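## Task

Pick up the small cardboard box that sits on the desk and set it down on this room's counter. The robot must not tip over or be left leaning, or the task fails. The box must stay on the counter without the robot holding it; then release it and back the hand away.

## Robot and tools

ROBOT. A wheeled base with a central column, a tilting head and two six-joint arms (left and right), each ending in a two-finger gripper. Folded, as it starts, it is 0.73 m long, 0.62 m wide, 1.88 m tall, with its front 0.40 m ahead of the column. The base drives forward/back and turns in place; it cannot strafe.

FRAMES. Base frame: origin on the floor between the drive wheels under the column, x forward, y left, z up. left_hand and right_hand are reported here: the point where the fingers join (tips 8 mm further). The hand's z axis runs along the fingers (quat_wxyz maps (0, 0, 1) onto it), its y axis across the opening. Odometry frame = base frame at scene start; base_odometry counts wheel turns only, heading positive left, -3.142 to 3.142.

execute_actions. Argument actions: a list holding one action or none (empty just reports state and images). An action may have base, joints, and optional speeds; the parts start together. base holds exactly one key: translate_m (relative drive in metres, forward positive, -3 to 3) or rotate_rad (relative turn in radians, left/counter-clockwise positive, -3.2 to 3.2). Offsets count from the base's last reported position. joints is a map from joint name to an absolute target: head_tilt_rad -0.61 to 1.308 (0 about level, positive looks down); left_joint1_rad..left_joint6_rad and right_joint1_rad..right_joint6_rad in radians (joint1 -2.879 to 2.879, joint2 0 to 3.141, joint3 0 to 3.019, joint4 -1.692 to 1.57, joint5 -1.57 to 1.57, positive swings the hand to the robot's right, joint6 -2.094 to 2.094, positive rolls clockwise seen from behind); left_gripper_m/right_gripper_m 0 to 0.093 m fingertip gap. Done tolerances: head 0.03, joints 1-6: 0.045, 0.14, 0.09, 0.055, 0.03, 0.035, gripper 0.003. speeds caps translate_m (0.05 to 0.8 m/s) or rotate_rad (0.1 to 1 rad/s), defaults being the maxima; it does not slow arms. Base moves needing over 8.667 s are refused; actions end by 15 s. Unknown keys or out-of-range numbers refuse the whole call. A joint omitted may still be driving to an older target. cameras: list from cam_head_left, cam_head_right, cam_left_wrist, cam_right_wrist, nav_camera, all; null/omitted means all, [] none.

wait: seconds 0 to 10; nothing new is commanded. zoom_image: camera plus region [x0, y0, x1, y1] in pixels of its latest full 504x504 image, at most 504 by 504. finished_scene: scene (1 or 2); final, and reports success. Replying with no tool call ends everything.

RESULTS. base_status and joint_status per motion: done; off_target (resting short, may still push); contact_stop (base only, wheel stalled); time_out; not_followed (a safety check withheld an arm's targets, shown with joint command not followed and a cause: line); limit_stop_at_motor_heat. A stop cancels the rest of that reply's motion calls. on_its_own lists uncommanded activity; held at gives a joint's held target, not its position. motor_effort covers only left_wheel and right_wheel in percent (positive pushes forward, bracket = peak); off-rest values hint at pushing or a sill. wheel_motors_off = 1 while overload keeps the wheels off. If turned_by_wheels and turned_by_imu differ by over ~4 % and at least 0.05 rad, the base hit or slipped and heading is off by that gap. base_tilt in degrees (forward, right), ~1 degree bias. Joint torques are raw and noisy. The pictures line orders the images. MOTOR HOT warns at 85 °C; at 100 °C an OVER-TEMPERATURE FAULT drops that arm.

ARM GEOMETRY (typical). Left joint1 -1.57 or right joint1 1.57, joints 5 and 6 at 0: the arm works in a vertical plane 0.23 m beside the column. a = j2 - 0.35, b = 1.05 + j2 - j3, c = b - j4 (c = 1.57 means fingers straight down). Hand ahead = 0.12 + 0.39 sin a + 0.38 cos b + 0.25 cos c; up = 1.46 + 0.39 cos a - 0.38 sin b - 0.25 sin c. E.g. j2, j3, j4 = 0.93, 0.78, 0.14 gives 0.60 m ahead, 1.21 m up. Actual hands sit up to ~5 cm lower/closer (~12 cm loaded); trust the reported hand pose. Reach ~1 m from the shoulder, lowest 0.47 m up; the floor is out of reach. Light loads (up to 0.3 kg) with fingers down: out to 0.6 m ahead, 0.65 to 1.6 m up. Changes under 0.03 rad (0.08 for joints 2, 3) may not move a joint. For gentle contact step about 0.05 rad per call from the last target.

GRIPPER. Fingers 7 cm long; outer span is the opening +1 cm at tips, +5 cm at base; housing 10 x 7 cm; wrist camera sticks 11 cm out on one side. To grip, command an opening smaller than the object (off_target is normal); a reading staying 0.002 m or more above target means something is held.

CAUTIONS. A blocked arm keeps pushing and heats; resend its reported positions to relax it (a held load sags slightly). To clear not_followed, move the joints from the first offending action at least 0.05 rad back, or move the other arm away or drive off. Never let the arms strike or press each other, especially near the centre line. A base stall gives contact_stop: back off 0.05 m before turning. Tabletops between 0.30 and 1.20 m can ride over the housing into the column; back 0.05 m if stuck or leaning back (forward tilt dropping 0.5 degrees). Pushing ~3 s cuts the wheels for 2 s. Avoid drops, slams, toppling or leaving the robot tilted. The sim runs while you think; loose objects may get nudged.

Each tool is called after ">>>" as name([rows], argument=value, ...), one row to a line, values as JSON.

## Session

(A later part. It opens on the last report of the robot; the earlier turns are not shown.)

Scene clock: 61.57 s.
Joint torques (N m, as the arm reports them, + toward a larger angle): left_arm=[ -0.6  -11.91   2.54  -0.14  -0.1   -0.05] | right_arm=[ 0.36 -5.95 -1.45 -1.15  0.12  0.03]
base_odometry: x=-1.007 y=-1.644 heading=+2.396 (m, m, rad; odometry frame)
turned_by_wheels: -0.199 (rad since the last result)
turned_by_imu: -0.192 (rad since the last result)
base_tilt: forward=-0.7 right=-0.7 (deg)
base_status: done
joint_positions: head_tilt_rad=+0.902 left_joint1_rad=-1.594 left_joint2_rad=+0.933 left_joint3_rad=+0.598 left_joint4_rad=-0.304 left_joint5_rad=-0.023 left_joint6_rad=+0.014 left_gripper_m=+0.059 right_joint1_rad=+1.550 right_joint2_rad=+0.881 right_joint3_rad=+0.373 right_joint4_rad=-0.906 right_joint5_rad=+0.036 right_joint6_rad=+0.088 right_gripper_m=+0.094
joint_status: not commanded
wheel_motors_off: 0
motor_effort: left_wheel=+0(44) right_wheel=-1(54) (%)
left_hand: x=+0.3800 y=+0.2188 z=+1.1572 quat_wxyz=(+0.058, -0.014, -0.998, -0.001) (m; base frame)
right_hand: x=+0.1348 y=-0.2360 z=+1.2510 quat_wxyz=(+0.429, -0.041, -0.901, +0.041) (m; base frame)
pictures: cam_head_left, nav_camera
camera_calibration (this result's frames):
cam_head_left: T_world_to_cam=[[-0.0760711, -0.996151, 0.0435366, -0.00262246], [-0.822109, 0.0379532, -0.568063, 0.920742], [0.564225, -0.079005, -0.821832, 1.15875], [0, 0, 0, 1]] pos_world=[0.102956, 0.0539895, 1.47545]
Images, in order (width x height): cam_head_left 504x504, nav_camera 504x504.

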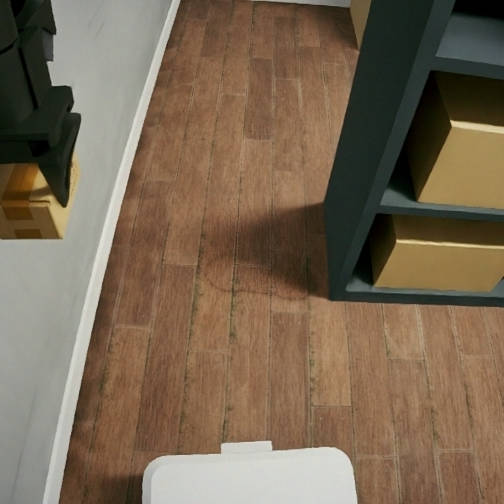

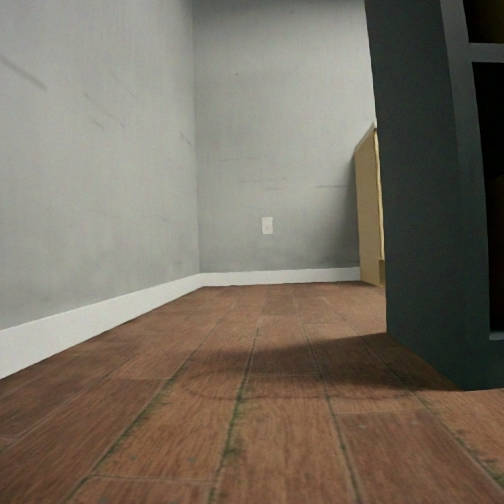

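>>> execute_actions([
  {"base":{"rotate_rad":0.05}},
], cameras=[])

>>> execute_actions([
  {"base":{"translate_m":0.55}},
], cameras=[])

>>> execute_actions([
  {"base":{"rotate_rad":-0.14}},
], cameras=["cam_head_left","nav_camera"])

Scene clock: 63.50 s.
Joint torques (N m, as the arm reports them, + toward a larger angle): left_arm=[ -0.55 -12.15   2.63  -0.14  -0.09  -0.06] | right_arm=[ 0.37 -6.07 -1.45 -1.15  0.12  0.02]
base_odometry: x=-1.007 y=-1.644 heading=+2.445 (m, m, rad; odometry frame)
turned_by_wheels: +0.049 (rad since the last result)
turned_by_imu: +0.047 (rad since the last result)
base_tilt: forward=-0.8 right=-0.6 (deg)
base_status: done
joint_positions: head_tilt_rad=+0.902 left_joint1_rad=-1.594 left_joint2_rad=+0.933 left_joint3_rad=+0.598 left_joint4_rad=-0.304 left_joint5_rad=-0.023 left_joint6_rad=+0.014 left_gripper_m=+0.059 right_joint1_rad=+1.550 right_joint2_rad=+0.881 right_joint3_rad=+0.373 right_joint4_rad=-0.906 right_joint5_rad=+0.036 right_joint6_rad=+0.088 right_gripper_m=+0.094
joint_status: not commanded
wheel_motors_off: 0
motor_effort: left_wheel=+0(15) right_wheel=+1(53) (%)
left_hand: x=+0.3800 y=+0.2188 z=+1.1572 quat_wxyz=(+0.058, -0.014, -0.998, -0.001) (m; base frame)
right_hand: x=+0.1348 y=-0.2360 z=+1.2510 quat_wxyz=(+0.429, -0.041, -0.901, +0.041) (m; base frame)
pictures: none
No camera images: the call's "cameras" was empty. Leave "cameras" out to get every camera's image.

Scene clock: 66.10 s.
Joint torques (N m, as the arm reports them, + toward a larger angle): left_arm=[ -0.52 -12.04   2.44  -0.08  -0.1   -0.05] | right_arm=[ 0.31 -5.91 -1.65 -1.16  0.12  0.03]
base_odometry: x=-1.429 y=-1.291 heading=+2.444 (m, m, rad; odometry frame)
turned_by_wheels: -0.001 (rad since the last result)
turned_by_imu: -0.002 (rad since the last result)
base_tilt: forward=-0.7 right=-0.6 (deg)
base_status: done
joint_positions: head_tilt_rad=+0.902 left_joint1_rad=-1.594 left_joint2_rad=+0.933 left_joint3_rad=+0.600 left_joint4_rad=-0.304 left_joint5_rad=-0.023 left_joint6_rad=+0.014 left_gripper_m=+0.059 right_joint1_rad=+1.550 right_joint2_rad=+0.881 right_joint3_rad=+0.373 right_joint4_rad=-0.906 right_joint5_rad=+0.036 right_joint6_rad=+0.088 right_gripper_m=+0.094
joint_status: not commanded
wheel_motors_off: 0
motor_effort: left_wheel=-2(53) right_wheel=+2(81) (%)
left_hand: x=+0.3814 y=+0.2188 z=+1.1573 quat_wxyz=(+0.057, -0.014, -0.998, -0.001) (m; base frame)
right_hand: x=+0.1352 y=-0.2360 z=+1.2509 quat_wxyz=(+0.429, -0.041, -0.901, +0.041) (m; base frame)
pictures: none
No camera images: the call's "cameras" was empty. Leave "cameras" out to get every camera's image.

Scene clock: 67.23 s.
Joint torques (N m, as the arm reports them, + toward a larger angle): left_arm=[ -0.76 -12.05   2.44  -0.18  -0.09  -0.06] | right_arm=[ 0.32 -6.03 -1.45 -1.15  0.12  0.03]
base_odometry: x=-1.429 y=-1.290 heading=+2.305 (m, m, rad; odometry frame)
turned_by_wheels: -0.138 (rad since the last result)
turned_by_imu: -0.133 (rad since the last result)
base_tilt: forward=-0.7 right=-0.7 (deg)
base_status: done
joint_positions: head_tilt_rad=+0.902 left_joint1_rad=-1.594 left_joint2_rad=+0.933 left_joint3_rad=+0.600 left_joint4_rad=-0.304 left_joint5_rad=-0.023 left_joint6_rad=+0.014 left_gripper_m=+0.059 right_joint1_rad=+1.550 right_joint2_rad=+0.881 right_joint3_rad=+0.373 right_joint4_rad=-0.906 right_joint5_rad=+0.036 right_joint6_rad=+0.088 right_gripper_m=+0.094
joint_status: not commanded
wheel_motors_off: 0
motor_effort: left_wheel=+0(44) right_wheel=-2(52) (%)
left_hand: x=+0.3814 y=+0.2190 z=+1.1573 quat_wxyz=(+0.057, -0.014, -0.998, -0.001) (m; base frame)
right_hand: x=+0.1352 y=-0.2360 z=+1.2509 quat_wxyz=(+0.429, -0.041, -0.901, +0.041) (m; base frame)
pictures: cam_head_left, nav_camera
camera_calibration (this result's frames):
cam_head_left: T_world_to_cam=[[-0.0760666, -0.996151, 0.0435444, -0.00263466], [-0.822167, 0.0379532, -0.567979, 0.920616], [0.564141, -0.079005, -0.82189, 1.15884], [0, 0, 0, 1]] pos_world=[0.102949, 0.0539895, 1.47545]
Images, in order (width x height): cam_head_left 504x504, nav_camera 504x504.

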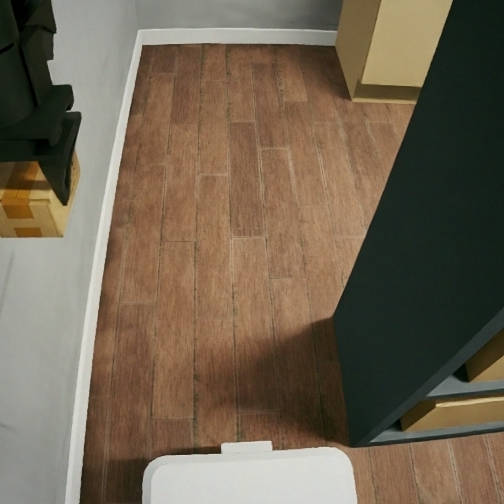

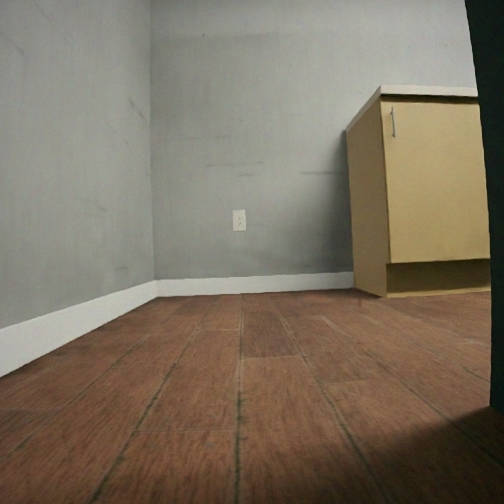

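>>> execute_actions([
  {"base":{"rotate_rad":0.03}},
], cameras=[])

>>> execute_actions([
  {"base":{"translate_m":1.3},"joints":{"head_tilt_rad":0.7},"speeds":{"translate_m":0.5}},
], cameras=[])

>>> execute_actions([
  {"base":{"rotate_rad":-0.9},"speeds":{"rotate_rad":0.6}},
], cameras=["cam_head_left","cam_head_right","nav_camera"])

Scene clock: 69.13 s.
Joint torques (N m, as the arm reports them, + toward a larger angle): left_arm=[ -0.52 -11.94   2.41  -0.06  -0.1   -0.05] | right_arm=[ 0.38 -6.04 -1.52 -1.16  0.12  0.03]
base_odometry: x=-1.429 y=-1.291 heading=+2.334 (m, m, rad; odometry frame)
turned_by_wheels: +0.028 (rad since the last result)
turned_by_imu: +0.028 (rad since the last result)
base_tilt: forward=-0.7 right=-0.6 (deg)
base_status: done
joint_positions: head_tilt_rad=+0.902 left_joint1_rad=-1.594 left_joint2_rad=+0.933 left_joint3_rad=+0.600 left_joint4_rad=-0.304 left_joint5_rad=-0.023 left_joint6_rad=+0.014 left_gripper_m=+0.059 right_joint1_rad=+1.550 right_joint2_rad=+0.881 right_joint3_rad=+0.373 right_joint4_rad=-0.906 right_joint5_rad=+0.036 right_joint6_rad=+0.088 right_gripper_m=+0.094
joint_status: not commanded
wheel_motors_off: 0
motor_effort: left_wheel=+0(18) right_wheel=+1(55) (%)
left_hand: x=+0.3814 y=+0.2190 z=+1.1573 quat_wxyz=(+0.057, -0.014, -0.998, -0.001) (m; base frame)
right_hand: x=+0.1352 y=-0.2360 z=+1.2509 quat_wxyz=(+0.429, -0.041, -0.901, +0.041) (m; base frame)
pictures: none
No camera images: the call's "cameras" was empty. Leave "cameras" out to get every camera's image.

Scene clock: 73.37 s.
Joint torques (N m, as the arm reports them, + toward a larger angle): left_arm=[ -0.99 -12.26   2.52  -0.19  -0.08  -0.04] | right_arm=[ 0.32 -6.04 -1.34 -1.21  0.12  0.03]
base_odometry: x=-2.327 y=-0.350 heading=+2.332 (m, m, rad; odometry frame)
turned_by_wheels: -0.001 (rad since the last result)
turned_by_imu: -0.003 (rad since the last result)
base_tilt: forward=-0.7 right=-0.7 (deg)
base_status: done
joint_positions: head_tilt_rad=+0.716 left_joint1_rad=-1.594 left_joint2_rad=+0.933 left_joint3_rad=+0.599 left_joint4_rad=-0.304 left_joint5_rad=-0.023 left_joint6_rad=+0.014 left_gripper_m=+0.059 right_joint1_rad=+1.550 right_joint2_rad=+0.880 right_joint3_rad=+0.371 right_joint4_rad=-0.906 right_joint5_rad=+0.036 right_joint6_rad=+0.088 right_gripper_m=+0.094
joint_status: all done
wheel_motors_off: 0
motor_effort: left_wheel=-2(46) right_wheel=+2(78) (%)
left_hand: x=+0.3808 y=+0.2190 z=+1.1573 quat_wxyz=(+0.057, -0.014, -0.998, -0.001) (m; base frame)
right_hand: x=+0.1341 y=-0.2360 z=+1.2513 quat_wxyz=(+0.430, -0.041, -0.901, +0.041) (m; base frame)
pictures: none
No camera images: the call's "cameras" was empty. Leave "cameras" out to get every camera's image.

Scene clock: 75.80 s.
Joint torques (N m, as the arm reports them, + toward a larger angle): left_arm=[ -0.67 -12.32   2.45  -0.12  -0.08  -0.05] | right_arm=[ 0.4  -5.94 -1.27 -1.15  0.12  0.03]
base_odometry: x=-2.327 y=-0.350 heading=+1.433 (m, m, rad; odometry frame)
turned_by_wheels: -0.899 (rad since the last result)
turned_by_imu: -0.881 (rad since the last result)
base_tilt: forward=-0.8 right=-0.6 (deg)
base_status: done
joint_positions: head_tilt_rad=+0.716 left_joint1_rad=-1.594 left_joint2_rad=+0.933 left_joint3_rad=+0.599 left_joint4_rad=-0.304 left_joint5_rad=-0.023 left_joint6_rad=+0.014 left_gripper_m=+0.059 right_joint1_rad=+1.550 right_joint2_rad=+0.880 right_joint3_rad=+0.371 right_joint4_rad=-0.906 right_joint5_rad=+0.036 right_joint6_rad=+0.088 right_gripper_m=+0.094
joint_status: not commanded
wheel_motors_off: 0
motor_effort: left_wheel=+3(47) right_wheel=-4(56) (%)
left_hand: x=+0.3808 y=+0.2190 z=+1.1573 quat_wxyz=(+0.057, -0.014, -0.998, -0.001) (m; base frame)
right_hand: x=+0.1341 y=-0.2360 z=+1.2513 quat_wxyz=(+0.430, -0.041, -0.901, +0.041) (m; base frame)
pictures: cam_head_left, cam_head_right, nav_camera
camera_calibration (this result's frames):
cam_head_left: T_world_to_cam=[[-0.0828021, -0.996151, 0.0287412, 0.0204991], [-0.703077, 0.0379532, -0.7101, 1.13353], [0.706277, -0.079005, -0.703514, 0.969436], [0, 0, 0, 1]] pos_world=[0.113965, 0.0539895, 1.48634]
cam_head_right: T_world_to_cam=[[-0.0673024, -0.997482, 0.022375, -0.0729733], [-0.689749, 0.0303117, -0.723414, 1.14697], [0.720914, -0.0641206, -0.690052, 0.944668], [0, 0, 0, 1]] pos_world=[0.105184, -0.0469833, 1.48324]
Images, in order (width x height): cam_head_left 504x504, cam_head_right 504x504, nav_camera 504x504.

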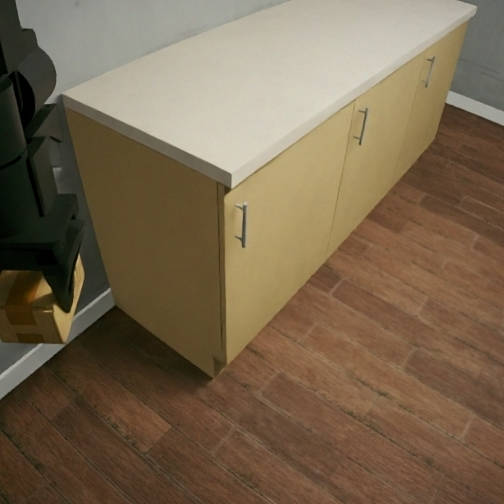

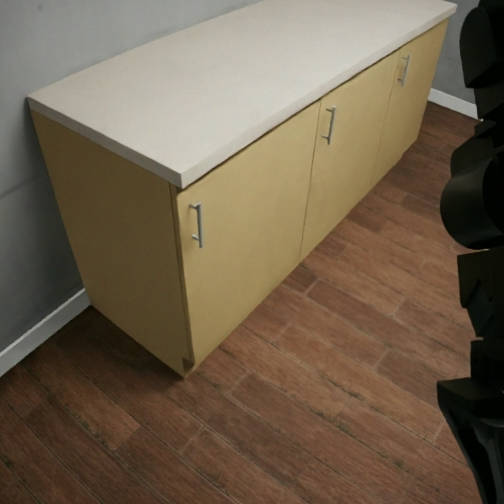

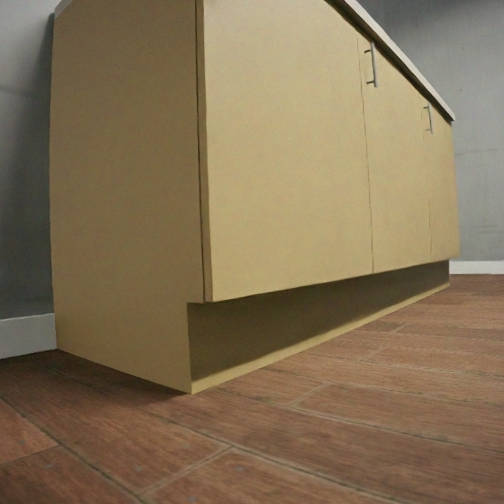

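>>> execute_actions([
  {"joints":{"left_joint2_rad":1.9,"left_joint3_rad":2.53,"left_joint4_rad":-1.13}},
], cameras=[])

>>> execute_actions([
  {"base":{"translate_m":0.44}},
], cameras=["cam_head_left","nav_camera"])

Scene clock: 79.40 s.
Joint torques (N m, as the arm reports them, + toward a larger angle): left_arm=[ -0.95 -28.14  11.76  -0.64  -0.07  -0.07] | right_arm=[ 0.34 -6.02 -1.33 -1.14  0.12  0.03]
base_odometry: x=-2.327 y=-0.350 heading=+1.433 (m, m, rad; odometry frame)
turned_by_wheels: +0.000 (rad since the last result)
turned_by_imu: -0.001 (rad since the last result)
base_tilt: forward=-0.7 right=-0.6 (deg)
base_status: not commanded
joint_positions: head_tilt_rad=+0.716 left_joint1_rad=-1.594 left_joint2_rad=+1.893 left_joint3_rad=+2.505 left_joint4_rad=-1.115 left_joint5_rad=-0.023 left_joint6_rad=+0.014 left_gripper_m=+0.059 right_joint1_rad=+1.550 right_joint2_rad=+0.880 right_joint3_rad=+0.371 right_joint4_rad=-0.906 right_joint5_rad=+0.036 right_joint6_rad=+0.088 right_gripper_m=+0.094
joint_status: all done
wheel_motors_off: 0
motor_effort: left_wheel=+7(7) right_wheel=-6(7) (%)
left_hand: x=+0.8601 y=+0.2115 z=+1.0591 quat_wxyz=(-0.011, -0.012, -1.000, -0.001) (m; base frame)
right_hand: x=+0.1341 y=-0.2360 z=+1.2513 quat_wxyz=(+0.430, -0.041, -0.901, +0.041) (m; base frame)
pictures: none
No camera images: the call's "cameras" was empty. Leave "cameras" out to get every camera's image.

Scene clock: 81.77 s.
Joint torques (N m, as the arm reports them, + toward a larger angle): left_arm=[ -0.97 -27.83  11.85  -0.6   -0.09  -0.05] | right_arm=[ 0.35 -6.   -1.55 -1.14  0.12  0.03]
base_odometry: x=-2.266 y=+0.085 heading=+1.432 (m, m, rad; odometry frame)
turned_by_wheels: -0.001 (rad since the last result)
turned_by_imu: -0.002 (rad since the last result)
base_tilt: forward=-0.8 right=-0.7 (deg)
base_status: done
joint_positions: head_tilt_rad=+0.716 left_joint1_rad=-1.594 left_joint2_rad=+1.893 left_joint3_rad=+2.505 left_joint4_rad=-1.117 left_joint5_rad=-0.023 left_joint6_rad=+0.014 left_gripper_m=+0.059 right_joint1_rad=+1.550 right_joint2_rad=+0.881 right_joint3_rad=+0.373 right_joint4_rad=-0.906 right_joint5_rad=+0.036 right_joint6_rad=+0.088 right_gripper_m=+0.094
joint_status: not commanded
wheel_motors_off: 0
motor_effort: left_wheel=-1(61) right_wheel=+2(69) (%)
left_hand: x=+0.8594 y=+0.2115 z=+1.0588 quat_wxyz=(-0.009, -0.012, -1.000, -0.001) (m; base frame)
right_hand: x=+0.1353 y=-0.2360 z=+1.2509 quat_wxyz=(+0.429, -0.041, -0.902, +0.041) (m; base frame)
pictures: cam_head_left, nav_camera
camera_calibration (this result's frames):
cam_head_left: T_world_to_cam=[[-0.0828124, -0.996151, 0.0287115, 0.0205452], [-0.702823, 0.0379532, -0.710351, 1.1339], [0.706528, -0.079005, -0.703261, 0.969034], [0, 0, 0, 1]] pos_world=[0.113984, 0.0539895, 1.48636]
Images, in order (width x height): cam_head_left 504x504, nav_camera 504x504.

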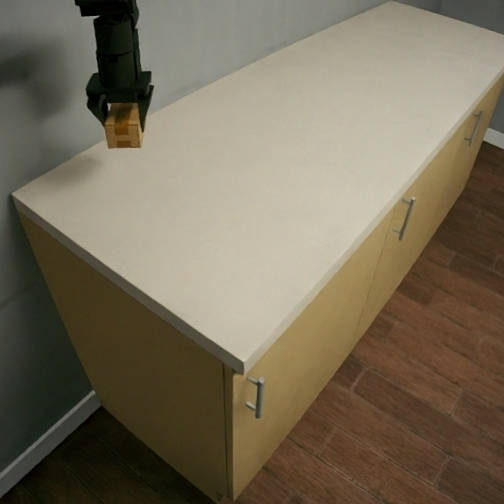

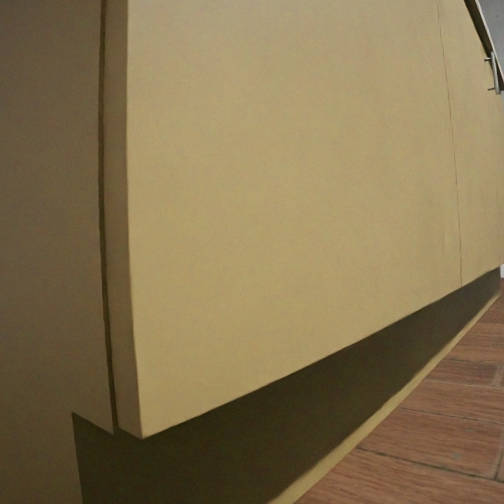

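Rotate slightly right toward the middle of the top, and lower.

>>> execute_actions([
  {"base":{"rotate_rad":-0.12},"joints":{"left_joint2_rad":2.03,"left_joint4_rad":-1.0}},
], cameras=["cam_head_left"])

Scene clock: 83.97 s.
Joint torques (N m, as the arm reports them, + toward a larger angle): left_arm=[ -1.27 -28.62  10.86   0.36   0.08  -0.04] | right_arm=[ 0.39 -5.85 -1.35 -1.11  0.12  0.03]
base_odometry: x=-2.266 y=+0.086 heading=+1.314 (m, m, rad; odometry frame)
turned_by_wheels: -0.118 (rad since the last result)
turned_by_imu: -0.114 (rad since the last result)
base_tilt: forward=-0.8 right=-0.6 (deg)
base_status: done
joint_positions: head_tilt_rad=+0.716 left_joint1_rad=-1.587 left_joint2_rad=+2.046 left_joint3_rad=+2.505 left_joint4_rad=-1.012 left_joint5_rad=-0.028 left_joint6_rad=+0.013 left_gripper_m=+0.059 right_joint1_rad=+1.550 right_joint2_rad=+0.880 right_joint3_rad=+0.372 right_joint4_rad=-0.906 right_joint5_rad=+0.036 right_joint6_rad=+0.088 right_gripper_m=+0.094
joint_status: all done
wheel_motors_off: 0
motor_effort: left_wheel=+1(50) right_wheel=-2(54) (%)
left_hand: x=+0.8161 y=+0.2165 z=+0.9492 quat_wxyz=(+0.014, -0.011, -1.000, -0.007) (m; base frame)
right_hand: x=+0.1347 y=-0.2360 z=+1.2511 quat_wxyz=(+0.429, -0.041, -0.901, +0.041) (m; base frame)
pictures: cam_head_left
camera_calibration (this result's frames):
cam_head_left: T_world_to_cam=[[-0.0828124, -0.996151, 0.0287115, 0.0205452], [-0.702823, 0.0379532, -0.710352, 1.1339], [0.706528, -0.079005, -0.703261, 0.969034], [0, 0, 0, 1]] pos_world=[0.113984, 0.0539895, 1.48636]
Images, in order (width x height): cam_head_left 504x504.

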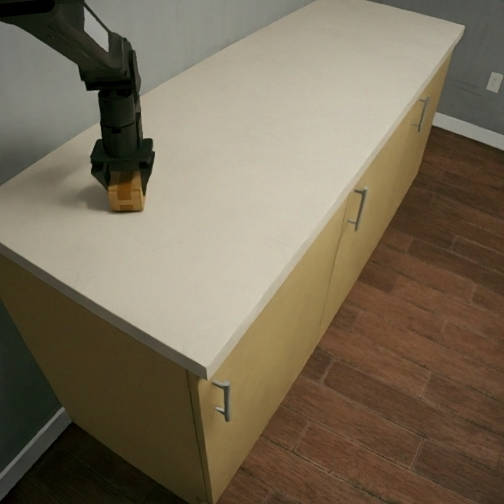

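>>> execute_actions([
  {"joints":{"left_joint2_rad":2.06}},
], cameras=[])

>>> execute_actions([
  {"joints":{"left_gripper_m":0.093}},
], cameras=[])

>>> execute_actions([
  {"joints":{"left_joint2_rad":1.6}},
], cameras=["cam_head_left"])

>>> finished_scene(scene=1)

Scene clock: 85.30 s.
Joint torques (N m, as the arm reports them, + toward a larger angle): left_arm=[ -1.3  -26.13  10.97   0.18   0.1   -0.04] | right_arm=[ 0.36 -5.9  -1.44 -1.16  0.12  0.03]
base_odometry: x=-2.266 y=+0.086 heading=+1.314 (m, m, rad; odometry frame)
turned_by_wheels: +0.000 (rad since the last result)
turned_by_imu: +0.000 (rad since the last result)
base_tilt: forward=-0.7 right=-0.6 (deg)
base_status: not commanded
joint_positions: head_tilt_rad=+0.716 left_joint1_rad=-1.587 left_joint2_rad=+2.047 left_joint3_rad=+2.505 left_joint4_rad=-1.012 left_joint5_rad=-0.028 left_joint6_rad=+0.013 left_gripper_m=+0.059 right_joint1_rad=+1.550 right_joint2_rad=+0.880 right_joint3_rad=+0.372 right_joint4_rad=-0.906 right_joint5_rad=+0.036 right_joint6_rad=+0.088 right_gripper_m=+0.094
joint_status: all done
wheel_motors_off: 0
motor_effort: left_wheel=+1(1) right_wheel=-2(2) (%)
left_hand: x=+0.8155 y=+0.2165 z=+0.9484 quat_wxyz=(+0.015, -0.011, -1.000, -0.007) (m; base frame)
right_hand: x=+0.1347 y=-0.2360 z=+1.2511 quat_wxyz=(+0.429, -0.041, -0.901, +0.041) (m; base frame)
pictures: none
No camera images: the call's "cameras" was empty. Leave "cameras" out to get every camera's image.

Scene clock: 85.93 s.
Joint torques (N m, as the arm reports them, + toward a larger angle): left_arm=[ -1.52 -26.33  10.98   0.29   0.08  -0.06] | right_arm=[ 0.33 -5.93 -1.42 -1.14  0.12  0.02]
base_odometry: x=-2.266 y=+0.086 heading=+1.314 (m, m, rad; odometry frame)
turned_by_wheels: +0.000 (rad since the last result)
turned_by_imu: +0.000 (rad since the last result)
base_tilt: forward=-0.8 right=-0.6 (deg)
base_status: not commanded
joint_positions: head_tilt_rad=+0.716 left_joint1_rad=-1.587 left_joint2_rad=+2.047 left_joint3_rad=+2.505 left_joint4_rad=-1.012 left_joint5_rad=-0.028 left_joint6_rad=+0.013 left_gripper_m=+0.093 right_joint1_rad=+1.550 right_joint2_rad=+0.880 right_joint3_rad=+0.372 right_joint4_rad=-0.906 right_joint5_rad=+0.036 right_joint6_rad=+0.088 right_gripper_m=+0.094
joint_status: all done
wheel_motors_off: 0
motor_effort: left_wheel=+1(1) right_wheel=-2(2) (%)
left_hand: x=+0.8155 y=+0.2165 z=+0.9484 quat_wxyz=(+0.015, -0.011, -1.000, -0.007) (m; base frame)
right_hand: x=+0.1347 y=-0.2360 z=+1.2511 quat_wxyz=(+0.429, -0.041, -0.901, +0.041) (m; base frame)
pictures: none
No camera images: the call's "cameras" was empty. Leave "cameras" out to get every camera's image.

Scene clock: 87.80 s.
Joint torques (N m, as the arm reports them, + toward a larger angle): left_arm=[ -0.9  -31.03  11.95   0.79   0.08  -0.06] | right_arm=[ 0.34 -5.92 -1.46 -1.15  0.12  0.03]
base_odometry: x=-2.266 y=+0.086 heading=+1.314 (m, m, rad; odometry frame)
turned_by_wheels: +0.000 (rad since the last result)
turned_by_imu: -0.001 (rad since the last result)
base_tilt: forward=-0.8 right=-0.7 (deg)
base_status: not commanded
joint_positions: head_tilt_rad=+0.716 left_joint1_rad=-1.587 left_joint2_rad=+1.617 left_joint3_rad=+2.521 left_joint4_rad=-1.006 left_joint5_rad=-0.028 left_joint6_rad=+0.013 left_gripper_m=+0.093 right_joint1_rad=+1.550 right_joint2_rad=+0.880 right_joint3_rad=+0.372 right_joint4_rad=-0.906 right_joint5_rad=+0.036 right_joint6_rad=+0.088 right_gripper_m=+0.094
joint_status: all done
wheel_motors_off: 0
motor_effort: left_wheel=+2(2) right_wheel=-3(3) (%)
left_hand: x=+0.9700 y=+0.2200 z=+1.2909 quat_wxyz=(-0.209, -0.006, -0.978, -0.007) (m; base frame)
right_hand: x=+0.1347 y=-0.2360 z=+1.2511 quat_wxyz=(+0.429, -0.041, -0.901, +0.041) (m; base frame)
pictures: cam_head_left
camera_calibration (this result's frames):
cam_head_left: T_world_to_cam=[[-0.0828124, -0.996151, 0.0287115, 0.0205452], [-0.702823, 0.0379532, -0.710352, 1.1339], [0.706528, -0.079005, -0.703261, 0.969034], [0, 0, 0, 1]] pos_world=[0.113984, 0.0539895, 1.48636]
Images, in order (width x height): cam_head_left 504x504.

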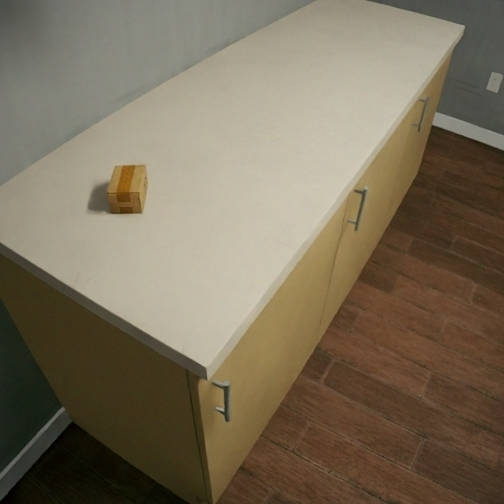

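The scene is finished: the task was done.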